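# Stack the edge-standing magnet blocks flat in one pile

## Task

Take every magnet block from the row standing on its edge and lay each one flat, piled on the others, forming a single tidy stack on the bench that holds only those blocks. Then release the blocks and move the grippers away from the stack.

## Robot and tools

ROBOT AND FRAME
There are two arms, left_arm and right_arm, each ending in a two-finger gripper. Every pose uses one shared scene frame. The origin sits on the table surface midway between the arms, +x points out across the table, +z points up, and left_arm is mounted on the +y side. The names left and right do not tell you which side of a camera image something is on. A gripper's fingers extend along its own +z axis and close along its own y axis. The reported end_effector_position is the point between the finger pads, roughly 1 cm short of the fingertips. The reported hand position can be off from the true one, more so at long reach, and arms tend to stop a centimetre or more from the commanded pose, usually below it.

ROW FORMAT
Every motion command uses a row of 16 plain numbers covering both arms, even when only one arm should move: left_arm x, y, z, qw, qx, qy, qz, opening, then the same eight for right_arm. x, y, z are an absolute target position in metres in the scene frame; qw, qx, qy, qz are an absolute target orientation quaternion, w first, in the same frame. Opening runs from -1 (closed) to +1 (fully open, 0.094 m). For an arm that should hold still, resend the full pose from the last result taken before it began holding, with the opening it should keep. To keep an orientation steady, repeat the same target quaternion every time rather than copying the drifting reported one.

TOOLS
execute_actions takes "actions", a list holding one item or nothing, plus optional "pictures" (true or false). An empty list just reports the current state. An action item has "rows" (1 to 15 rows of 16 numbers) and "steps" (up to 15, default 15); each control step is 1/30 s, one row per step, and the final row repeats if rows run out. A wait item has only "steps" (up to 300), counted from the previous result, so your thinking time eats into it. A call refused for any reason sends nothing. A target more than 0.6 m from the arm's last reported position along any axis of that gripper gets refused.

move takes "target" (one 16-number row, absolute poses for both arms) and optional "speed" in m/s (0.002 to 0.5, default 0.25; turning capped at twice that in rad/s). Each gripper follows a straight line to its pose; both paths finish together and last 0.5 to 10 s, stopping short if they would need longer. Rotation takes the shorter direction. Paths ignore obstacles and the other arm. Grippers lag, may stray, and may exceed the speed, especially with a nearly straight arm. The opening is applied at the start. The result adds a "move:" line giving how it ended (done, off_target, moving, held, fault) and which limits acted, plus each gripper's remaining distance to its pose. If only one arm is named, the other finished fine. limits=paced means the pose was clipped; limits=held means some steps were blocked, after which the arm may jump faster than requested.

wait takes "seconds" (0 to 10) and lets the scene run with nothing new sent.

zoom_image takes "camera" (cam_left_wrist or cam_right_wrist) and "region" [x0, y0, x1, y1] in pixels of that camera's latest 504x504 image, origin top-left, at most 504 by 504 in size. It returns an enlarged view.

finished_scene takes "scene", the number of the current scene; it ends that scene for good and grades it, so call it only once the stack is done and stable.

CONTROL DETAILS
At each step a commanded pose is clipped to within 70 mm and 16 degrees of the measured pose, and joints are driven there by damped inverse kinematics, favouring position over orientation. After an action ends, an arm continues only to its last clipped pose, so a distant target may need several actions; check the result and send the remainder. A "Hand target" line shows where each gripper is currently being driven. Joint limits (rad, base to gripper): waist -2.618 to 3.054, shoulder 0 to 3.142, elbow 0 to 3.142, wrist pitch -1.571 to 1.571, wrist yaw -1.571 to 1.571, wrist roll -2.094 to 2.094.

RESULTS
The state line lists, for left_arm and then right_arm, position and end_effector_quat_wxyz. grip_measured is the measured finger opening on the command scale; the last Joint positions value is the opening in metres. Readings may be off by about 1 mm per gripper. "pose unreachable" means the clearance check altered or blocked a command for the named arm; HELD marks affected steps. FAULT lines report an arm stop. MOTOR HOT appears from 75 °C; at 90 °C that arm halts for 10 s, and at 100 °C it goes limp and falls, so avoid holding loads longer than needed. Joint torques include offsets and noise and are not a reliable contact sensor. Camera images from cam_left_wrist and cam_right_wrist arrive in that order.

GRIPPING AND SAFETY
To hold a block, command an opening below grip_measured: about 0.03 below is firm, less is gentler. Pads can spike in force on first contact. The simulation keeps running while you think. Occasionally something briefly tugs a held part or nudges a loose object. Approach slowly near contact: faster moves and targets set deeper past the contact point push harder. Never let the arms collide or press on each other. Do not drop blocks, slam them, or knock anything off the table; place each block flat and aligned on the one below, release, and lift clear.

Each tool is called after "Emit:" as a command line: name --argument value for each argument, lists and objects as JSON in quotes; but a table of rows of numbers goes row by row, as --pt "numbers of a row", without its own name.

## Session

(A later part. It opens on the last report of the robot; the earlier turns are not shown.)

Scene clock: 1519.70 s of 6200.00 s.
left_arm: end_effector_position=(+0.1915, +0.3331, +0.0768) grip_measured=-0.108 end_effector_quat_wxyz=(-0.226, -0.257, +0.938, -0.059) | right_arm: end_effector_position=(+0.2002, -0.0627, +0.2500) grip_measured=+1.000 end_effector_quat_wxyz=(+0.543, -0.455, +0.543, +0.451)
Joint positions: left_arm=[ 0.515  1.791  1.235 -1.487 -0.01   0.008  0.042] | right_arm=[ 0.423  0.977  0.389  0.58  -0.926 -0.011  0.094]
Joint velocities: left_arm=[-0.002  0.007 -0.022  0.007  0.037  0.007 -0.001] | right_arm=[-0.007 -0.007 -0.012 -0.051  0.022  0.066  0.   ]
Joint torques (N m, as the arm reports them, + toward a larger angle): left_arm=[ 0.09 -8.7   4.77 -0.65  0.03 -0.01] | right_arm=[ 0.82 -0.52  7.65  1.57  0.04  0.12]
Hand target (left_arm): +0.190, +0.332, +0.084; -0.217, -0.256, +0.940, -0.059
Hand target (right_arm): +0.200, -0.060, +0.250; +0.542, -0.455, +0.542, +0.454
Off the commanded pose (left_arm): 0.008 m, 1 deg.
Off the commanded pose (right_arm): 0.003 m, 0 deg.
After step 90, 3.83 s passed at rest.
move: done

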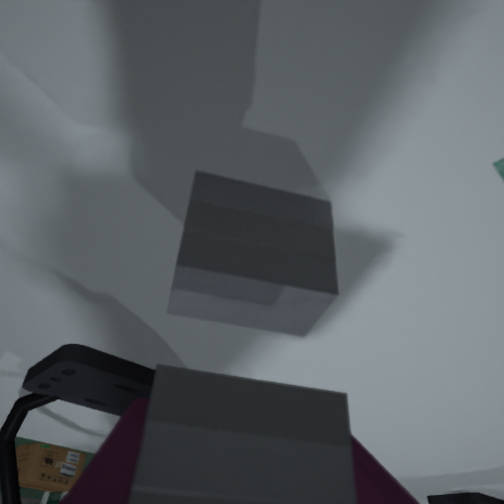

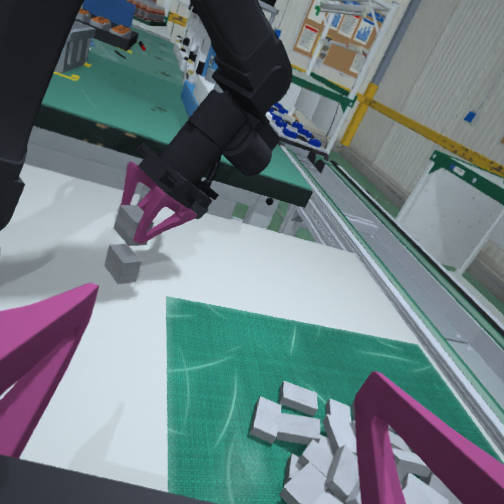

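Emit:
move --target '[0.1890,0.3313,0.063, -0.2088,-0.2568,0.9419,-0.0569, -0.15, 0.2,-0.06,0.25, 0.5417,-0.4545,0.5417,0.4545, 1]' --speed 0.04

Emit:
zoom_image --camera "cam_right_wrist" --region '[90, 190, 180, 290]'

Scene clock: 1530.53 s of 6200.00 s.
left_arm: end_effector_position=(+0.1901, +0.3322, +0.0566) grip_measured=-0.108 end_effector_quat_wxyz=(-0.216, -0.257, +0.940, -0.056) | right_arm: end_effector_position=(+0.2002, -0.0627, +0.2500) grip_measured=+1.000 end_effector_quat_wxyz=(+0.543, -0.455, +0.543, +0.451)
Joint positions: left_arm=[ 0.515  1.791  1.16  -1.39  -0.01   0.008  0.042] | right_arm=[ 0.423  0.977  0.389  0.58  -0.926 -0.011  0.094]
Joint velocities: left_arm=[-0.002 -0.017 -0.002  0.037 -0.022 -0.007  0.   ] | right_arm=[ 0.007 -0.007  0.022 -0.037 -0.066  0.007  0.   ]
Joint torques (N m, as the arm reports them, + toward a larger angle): left_arm=[ 0.07 -8.06  4.7  -0.65  0.03  0.03] | right_arm=[ 0.9  -0.56  7.73  1.55  0.05  0.12]
Hand target (left_arm): +0.189, +0.331, +0.063; -0.209, -0.257, +0.942, -0.057
Hand target (right_arm): +0.200, -0.060, +0.250; +0.542, -0.455, +0.542, +0.454
Off the commanded pose (left_arm): 0.007 m, 1 deg.
Off the commanded pose (right_arm): 0.003 m, 0 deg.
After step 90, 6.93 s passed at rest.
move: done

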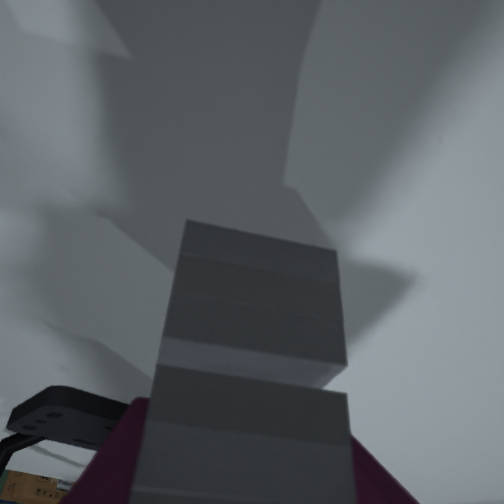

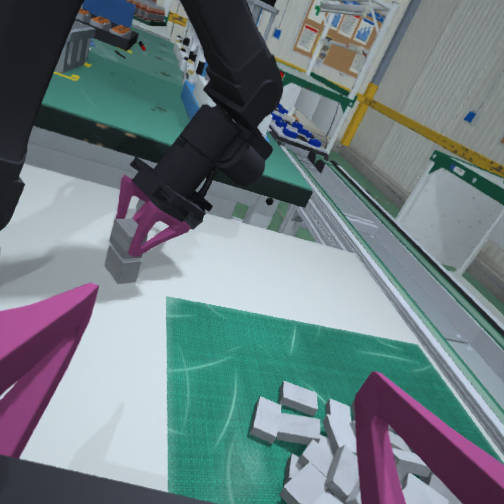

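Region (90, 190, 180, 290) of cam_right_wrist's 504x504 image, scaled by 5.040, with more detail than that image has; it fills the left 454 columns of this view, and the rest is white.

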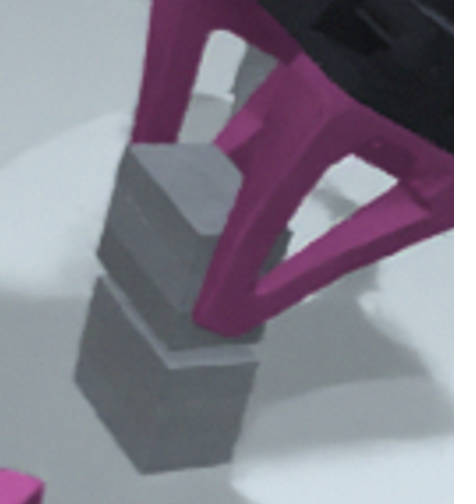

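Emit:
execute_actions --actions '[{"rows":[[0.1890,0.3313,0.062,-0.2088,-0.2568,0.9419,-0.0569,-0.15,0.2,-0.06,0.25,0.5417,-0.4545,0.5417,0.4545,1],[0.1890,0.3313,0.062,-0.2088,-0.2568,0.9419,-0.0569,-0.15,0.2,-0.06,0.25,0.5417,-0.4545,0.5417,0.4545,1],[0.1890,0.3313,0.061,-0.2088,-0.2568,0.9419,-0.0569,-0.15,0.2,-0.06,0.25,0.5417,-0.4545,0.5417,0.4545,1],[0.1890,0.3313,0.061,-0.2088,-0.2568,0.9419,-0.0569,-0.15,0.2,-0.06,0.25,0.5417,-0.4545,0.5417,0.4545,1],[0.1890,0.3313,0.060,-0.2088,-0.2568,0.9419,-0.0569,-0.15,0.2,-0.06,0.25,0.5417,-0.4545,0.5417,0.4545,1],[0.1890,0.3313,0.060,-0.2088,-0.2568,0.9419,-0.0569,-0.15,0.2,-0.06,0.25,0.5417,-0.4545,0.5417,0.4545,1],[0.1890,0.3313,0.059,-0.2088,-0.2568,0.9419,-0.0569,-0.15,0.2,-0.06,0.25,0.5417,-0.4545,0.5417,0.4545,1],[0.1890,0.3313,0.059,-0.2088,-0.2568,0.9419,-0.0569,-0.15,0.2,-0.06,0.25,0.5417,-0.4545,0.5417,0.4545,1],[0.1890,0.3313,0.058,-0.2088,-0.2568,0.9419,-0.0569,-0.15,0.2,-0.06,0.25,0.5417,-0.4545,0.5417,0.4545,1]],"steps":15}]'

Emit:
zoom_image --camera "cam_right_wrist" --region '[90, 190, 180, 290]'

Scene clock: 1542.10 s of 6200.00 s.
left_arm: end_effector_position=(+0.1901, +0.3322, +0.0532) grip_measured=-0.108 end_effector_quat_wxyz=(-0.213, -0.257, +0.941, -0.056) | right_arm: end_effector_position=(+0.2002, -0.0627, +0.2500) grip_measured=+1.000 end_effector_quat_wxyz=(+0.543, -0.455, +0.543, +0.451)
Joint positions: left_arm=[ 0.515  1.791  1.147 -1.372 -0.01   0.008  0.042] | right_arm=[ 0.423  0.977  0.389  0.58  -0.926 -0.011  0.094]
Joint velocities: left_arm=[ 0.007 -0.017  0.017  0.007 -0.022 -0.007  0.   ] | right_arm=[ 0.002 -0.007 -0.002 -0.066  0.051 -0.022  0.   ]
Joint torques (N m, as the arm reports them, + toward a larger angle): left_arm=[ 0.14 -7.65  4.84 -0.63  0.04  0.02] | right_arm=[ 0.84 -0.57  7.71  1.53  0.06  0.1 ]
Hand target (left_arm): +0.189, +0.331, +0.058; -0.209, -0.257, +0.942, -0.057
Hand target (right_arm): +0.200, -0.060, +0.250; +0.542, -0.455, +0.542, +0.454
Off the commanded pose (left_arm): 0.005 m, 1 deg.
Off the commanded pose (right_arm): 0.003 m, 0 deg.
Steps of this call (steps 1 to 90: nothing new was sent; then 8.07 s passed at rest; steps 91 to 105: all 15 steps of this action). Readings (end_effector_position):
91: left_arm (+0.1904, +0.3324, +0.0564) | right_arm (+0.2002, -0.0627, +0.2500)
92: left_arm (+0.1905, +0.3324, +0.0564) | right_arm (+0.2002, -0.0627, +0.2500)
94: left_arm (+0.1908, +0.3327, +0.0562) | right_arm (+0.2002, -0.0627, +0.2500)
98: left_arm (+0.1915, +0.3330, +0.0550) | right_arm (+0.2002, -0.0627, +0.2500)
105: the state above

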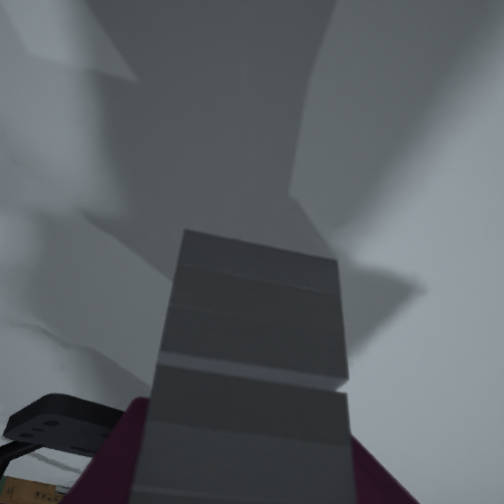

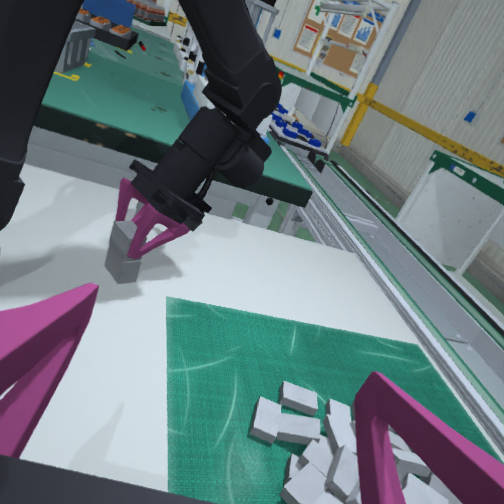

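Region (90, 190, 180, 290) of cam_right_wrist's 504x504 image, scaled by 5.040, with more detail than that image has; it fills the left 454 columns of this view, and the rest is white.

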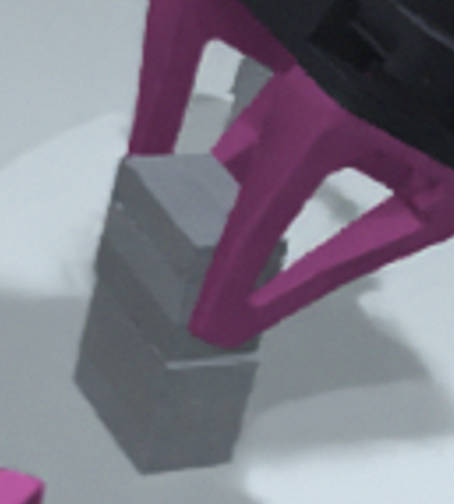

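Emit:
execute_actions --actions '[{"rows":[[0.1890,0.3313,0.0575,-0.2088,-0.2568,0.9419,-0.0569,-0.15,0.2,-0.06,0.25,0.5417,-0.4545,0.5417,0.4545,1],[0.1890,0.3313,0.057,-0.2088,-0.2568,0.9419,-0.0569,-0.15,0.2,-0.06,0.25,0.5417,-0.4545,0.5417,0.4545,1],[0.1890,0.3313,0.0565,-0.2088,-0.2568,0.9419,-0.0569,-0.15,0.2,-0.06,0.25,0.5417,-0.4545,0.5417,0.4545,1],[0.1890,0.3313,0.056,-0.2088,-0.2568,0.9419,-0.0569,-0.15,0.2,-0.06,0.25,0.5417,-0.4545,0.5417,0.4545,1],[0.1890,0.3313,0.0555,-0.2088,-0.2568,0.9419,-0.0569,-0.15,0.2,-0.06,0.25,0.5417,-0.4545,0.5417,0.4545,1],[0.1890,0.3313,0.055,-0.2088,-0.2568,0.9419,-0.0569,-0.15,0.2,-0.06,0.25,0.5417,-0.4545,0.5417,0.4545,1],[0.1890,0.3313,0.0545,-0.2088,-0.2568,0.9419,-0.0569,-0.15,0.2,-0.06,0.25,0.5417,-0.4545,0.5417,0.4545,1]],"steps":15}]'

Emit:
zoom_image --camera "cam_right_wrist" --region '[90, 190, 180, 290]'

Scene clock: 1549.67 s of 6200.00 s.
left_arm: end_effector_position=(+0.1912, +0.3328, +0.0510) grip_measured=-0.108 end_effector_quat_wxyz=(-0.210, -0.258, +0.942, -0.055) | right_arm: end_effector_position=(+0.2002, -0.0627, +0.2500) grip_measured=+1.000 end_effector_quat_wxyz=(+0.543, -0.455, +0.543, +0.451)
Joint positions: left_arm=[ 0.515  1.791  1.142 -1.358 -0.01   0.008  0.042] | right_arm=[ 0.423  0.977  0.389  0.58  -0.926 -0.011  0.094]
Joint velocities: left_arm=[ 0.002  0.027  0.007 -0.037  0.007 -0.081  0.   ] | right_arm=[ 0.012  0.012  0.007 -0.022  0.022  0.051  0.   ]
Joint torques (N m, as the arm reports them, + toward a larger angle): left_arm=[ 0.17 -7.13  4.49 -0.59  0.04  0.01] | right_arm=[ 0.81 -0.57  7.63  1.55  0.04  0.11]
Hand target (left_arm): +0.189, +0.331, +0.054; -0.209, -0.257, +0.942, -0.057
Hand target (right_arm): +0.200, -0.060, +0.250; +0.542, -0.455, +0.542, +0.454
Off the commanded pose (left_arm): 0.004 m, 0 deg.
Off the commanded pose (right_arm): 0.003 m, 0 deg.
Steps of this call (steps 1 to 90: nothing new was sent; then 4.07 s passed at rest; steps 91 to 105: all 15 steps of this action). Readings (end_effector_position):
91: left_arm (+0.1906, +0.3325, +0.0529) | right_arm (+0.2002, -0.0627, +0.2500)
92: left_arm (+0.1907, +0.3326, +0.0528) | right_arm (+0.2002, -0.0627, +0.2500)
94: left_arm (+0.1910, +0.3327, +0.0527) | right_arm (+0.2002, -0.0627, +0.2500)
98: left_arm (+0.1917, +0.3332, +0.0517) | right_arm (+0.2002, -0.0627, +0.2500)
105: the state above

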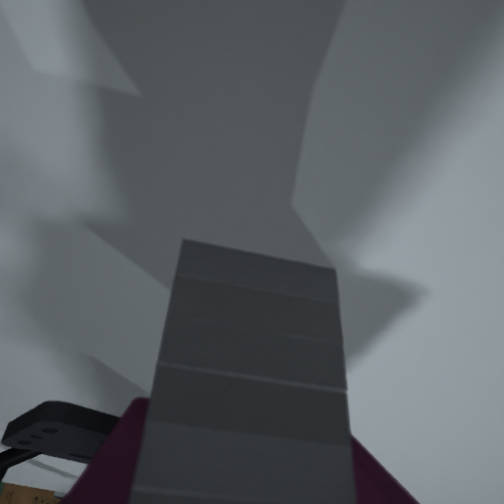

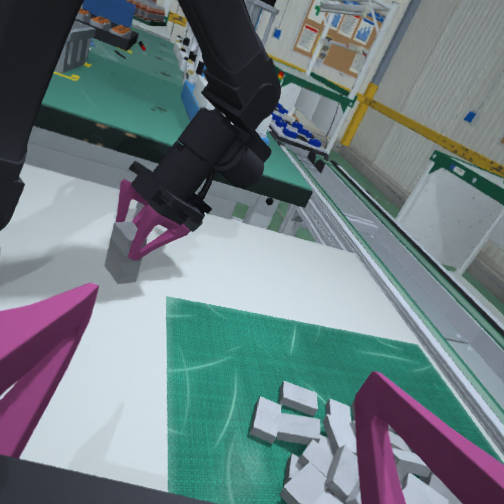

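Region (90, 190, 180, 290) of cam_right_wrist's 504x504 image, scaled by 5.040, with more detail than that image has; it fills the left 454 columns of this view, and the rest is white.

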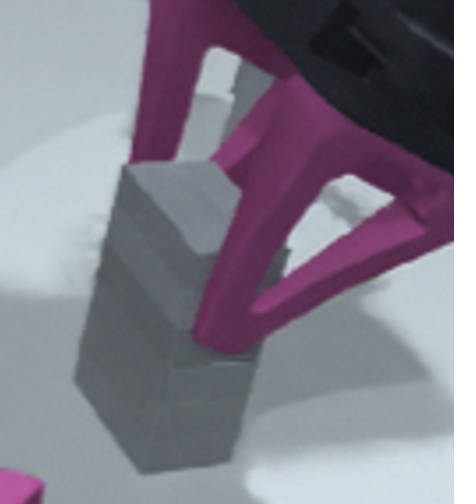

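Emit:
execute_actions --actions '[{"rows":[[0.1890,0.3313,0.054,-0.2088,-0.2568,0.9419,-0.0569,-0.15,0.2,-0.06,0.25,0.5417,-0.4545,0.5417,0.4545,1],[0.1890,0.3313,0.0535,-0.2088,-0.2568,0.9419,-0.0569,-0.15,0.2,-0.06,0.25,0.5417,-0.4545,0.5417,0.4545,1],[0.1890,0.3313,0.053,-0.2088,-0.2568,0.9419,-0.0569,-0.15,0.2,-0.06,0.25,0.5417,-0.4545,0.5417,0.4545,1],[0.1890,0.3313,0.053,-0.2088,-0.2568,0.9419,-0.0569,-0.15,0.2,-0.06,0.25,0.5417,-0.4545,0.5417,0.4545,1],[0.1890,0.3313,0.053,-0.2088,-0.2568,0.9419,-0.0569,-0.12,0.2,-0.06,0.25,0.5417,-0.4545,0.5417,0.4545,1],[0.1890,0.3313,0.053,-0.2088,-0.2568,0.9419,-0.0569,-0.10,0.2,-0.06,0.25,0.5417,-0.4545,0.5417,0.4545,1],[0.1890,0.3313,0.053,-0.2088,-0.2568,0.9419,-0.0569,-0.08,0.2,-0.06,0.25,0.5417,-0.4545,0.5417,0.4545,1],[0.1890,0.3313,0.053,-0.2088,-0.2568,0.9419,-0.0569,-0.05,0.2,-0.06,0.25,0.5417,-0.4545,0.5417,0.4545,1],[0.1890,0.3313,0.054,-0.2088,-0.2568,0.9419,-0.0569,0.0,0.2,-0.06,0.25,0.5417,-0.4545,0.5417,0.4545,1],[0.1890,0.3313,0.055,-0.2088,-0.2568,0.9419,-0.0569,0.2,0.2,-0.06,0.25,0.5417,-0.4545,0.5417,0.4545,1],[0.1890,0.3313,0.056,-0.2088,-0.2568,0.9419,-0.0569,0.8,0.2,-0.06,0.25,0.5417,-0.4545,0.5417,0.4545,1]],"steps":15}]'

Emit:
zoom_image --camera "cam_right_wrist" --region '[85, 190, 185, 290]'

Scene clock: 1557.37 s of 6200.00 s.
left_arm: end_effector_position=(+0.1912, +0.3328, +0.0510) grip_measured=+0.795 end_effector_quat_wxyz=(-0.210, -0.258, +0.942, -0.055) | right_arm: end_effector_position=(+0.2002, -0.0627, +0.2500) grip_measured=+1.000 end_effector_quat_wxyz=(+0.543, -0.455, +0.543, +0.451)
Joint positions: left_arm=[ 0.515  1.791  1.142 -1.358 -0.01   0.008  0.084] | right_arm=[ 0.423  0.977  0.389  0.58  -0.926 -0.011  0.094]
Joint velocities: left_arm=[ 0.002 -0.022 -0.002 -0.007  0.007  0.051  0.004] | right_arm=[-0.002 -0.017 -0.007  0.066 -0.051 -0.081  0.   ]
Joint torques (N m, as the arm reports them, + toward a larger angle): left_arm=[ 0.13 -7.36  4.79 -0.65  0.03  0.03] | right_arm=[ 0.84 -0.62  7.61  1.55  0.06  0.14]
Hand target (left_arm): +0.189, +0.331, +0.056; -0.209, -0.257, +0.942, -0.057
Hand target (right_arm): +0.200, -0.060, +0.250; +0.542, -0.455, +0.542, +0.454
Off the commanded pose (left_arm): 0.006 m, 0 deg.
Off the commanded pose (right_arm): 0.003 m, 0 deg.
Steps of this call (steps 1 to 90: nothing new was sent; then 4.20 s passed at rest; steps 91 to 105: all 15 steps of this action). Readings (end_effector_position):
91: left_arm (+0.1912, +0.3328, +0.0510) | right_arm (+0.2002, -0.0627, +0.2500)
92: left_arm (+0.1912, +0.3328, +0.0510) | right_arm (+0.2002, -0.0627, +0.2500)
94: left_arm (+0.1912, +0.3328, +0.0510) | right_arm (+0.2002, -0.0627, +0.2500)
98: left_arm (+0.1912, +0.3328, +0.0510) | right_arm (+0.2002, -0.0627, +0.2500)
105: the state above

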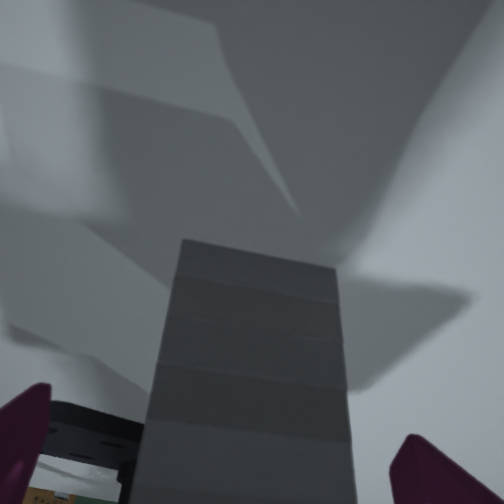

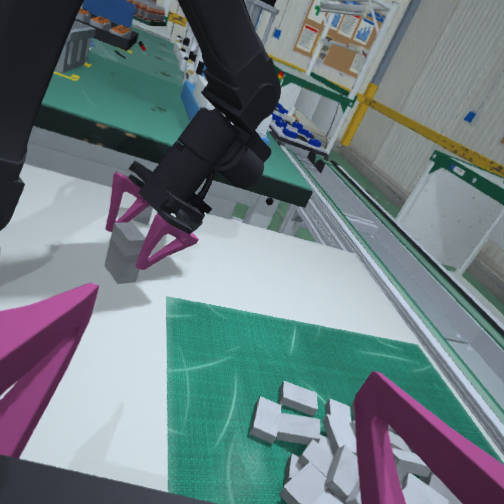

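Region (85, 190, 185, 290) of cam_right_wrist's 504x504 image, scaled by 5.040, with more detail than that image has.

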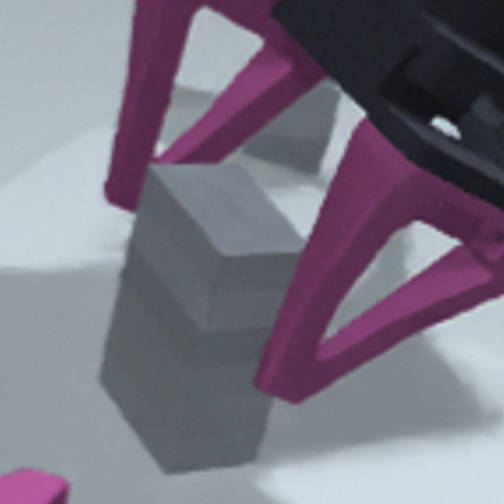

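Emit:
move --target '[0.2585,0.3722,0.16, 0,-0.263,0.9648,0, 1, 0.2,-0.06,0.25, 0.5417,-0.4545,0.5417,0.4545, 1]' --speed 0.25

Emit:
zoom_image --camera "cam_right_wrist" --region '[85, 200, 185, 300]'

Scene clock: 1565.93 s of 6200.00 s.
left_arm: end_effector_position=(+0.2561, +0.3712, +0.1469) grip_measured=+1.000 end_effector_quat_wxyz=(-0.018, -0.265, +0.964, -0.002) | right_arm: end_effector_position=(+0.2002, -0.0627, +0.2500) grip_measured=+1.000 end_effector_quat_wxyz=(+0.543, -0.455, +0.543, +0.451)
Joint positions: left_arm=[ 0.515  1.632  1.444 -1.418 -0.005  0.008  0.094] | right_arm=[ 0.423  0.977  0.389  0.58  -0.926 -0.011  0.094]
Joint velocities: left_arm=[ 0.002  0.032  0.012 -0.081  0.007 -0.007  0.   ] | right_arm=[-0.002  0.007 -0.002 -0.051 -0.037 -0.051  0.   ]
Joint torques (N m, as the arm reports them, + toward a larger angle): left_arm=[ 0.28 -7.53  8.14  0.09  0.08  0.  ] | right_arm=[ 0.81 -0.53  7.63  1.55  0.05  0.11]
Hand target (left_arm): +0.258, +0.372, +0.159; +0.000, -0.266, +0.964, -0.002
Hand target (right_arm): +0.200, -0.060, +0.250; +0.542, -0.455, +0.542, +0.454
Off the commanded pose (left_arm): 0.013 m, 2 deg.
Off the commanded pose (right_arm): 0.003 m, 0 deg.
After step 90, 4.30 s passed at rest.
move: off_target (left_arm)

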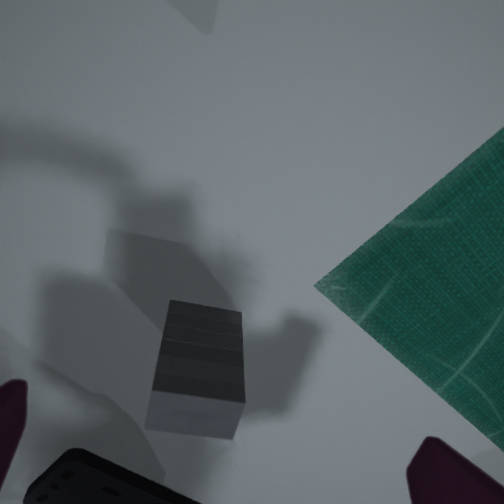

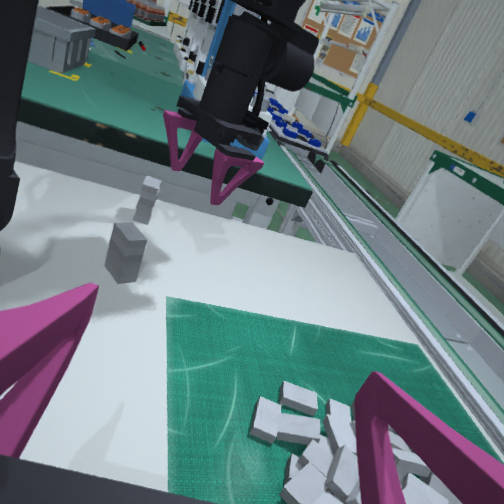

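Region (85, 200, 185, 300) of cam_right_wrist's 504x504 image, scaled by 5.040, with more detail than that image has.

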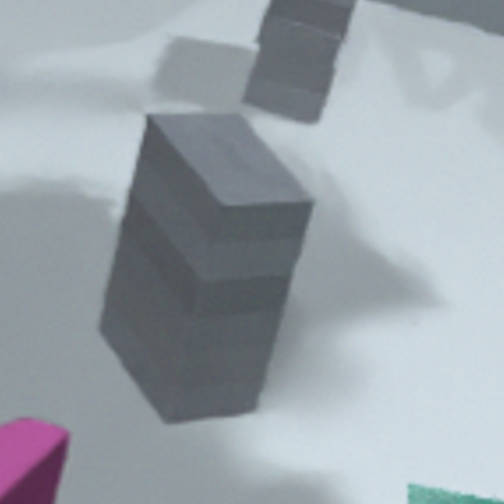

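Emit:
finished_scene --scene 1

The scene is finished: the task was done.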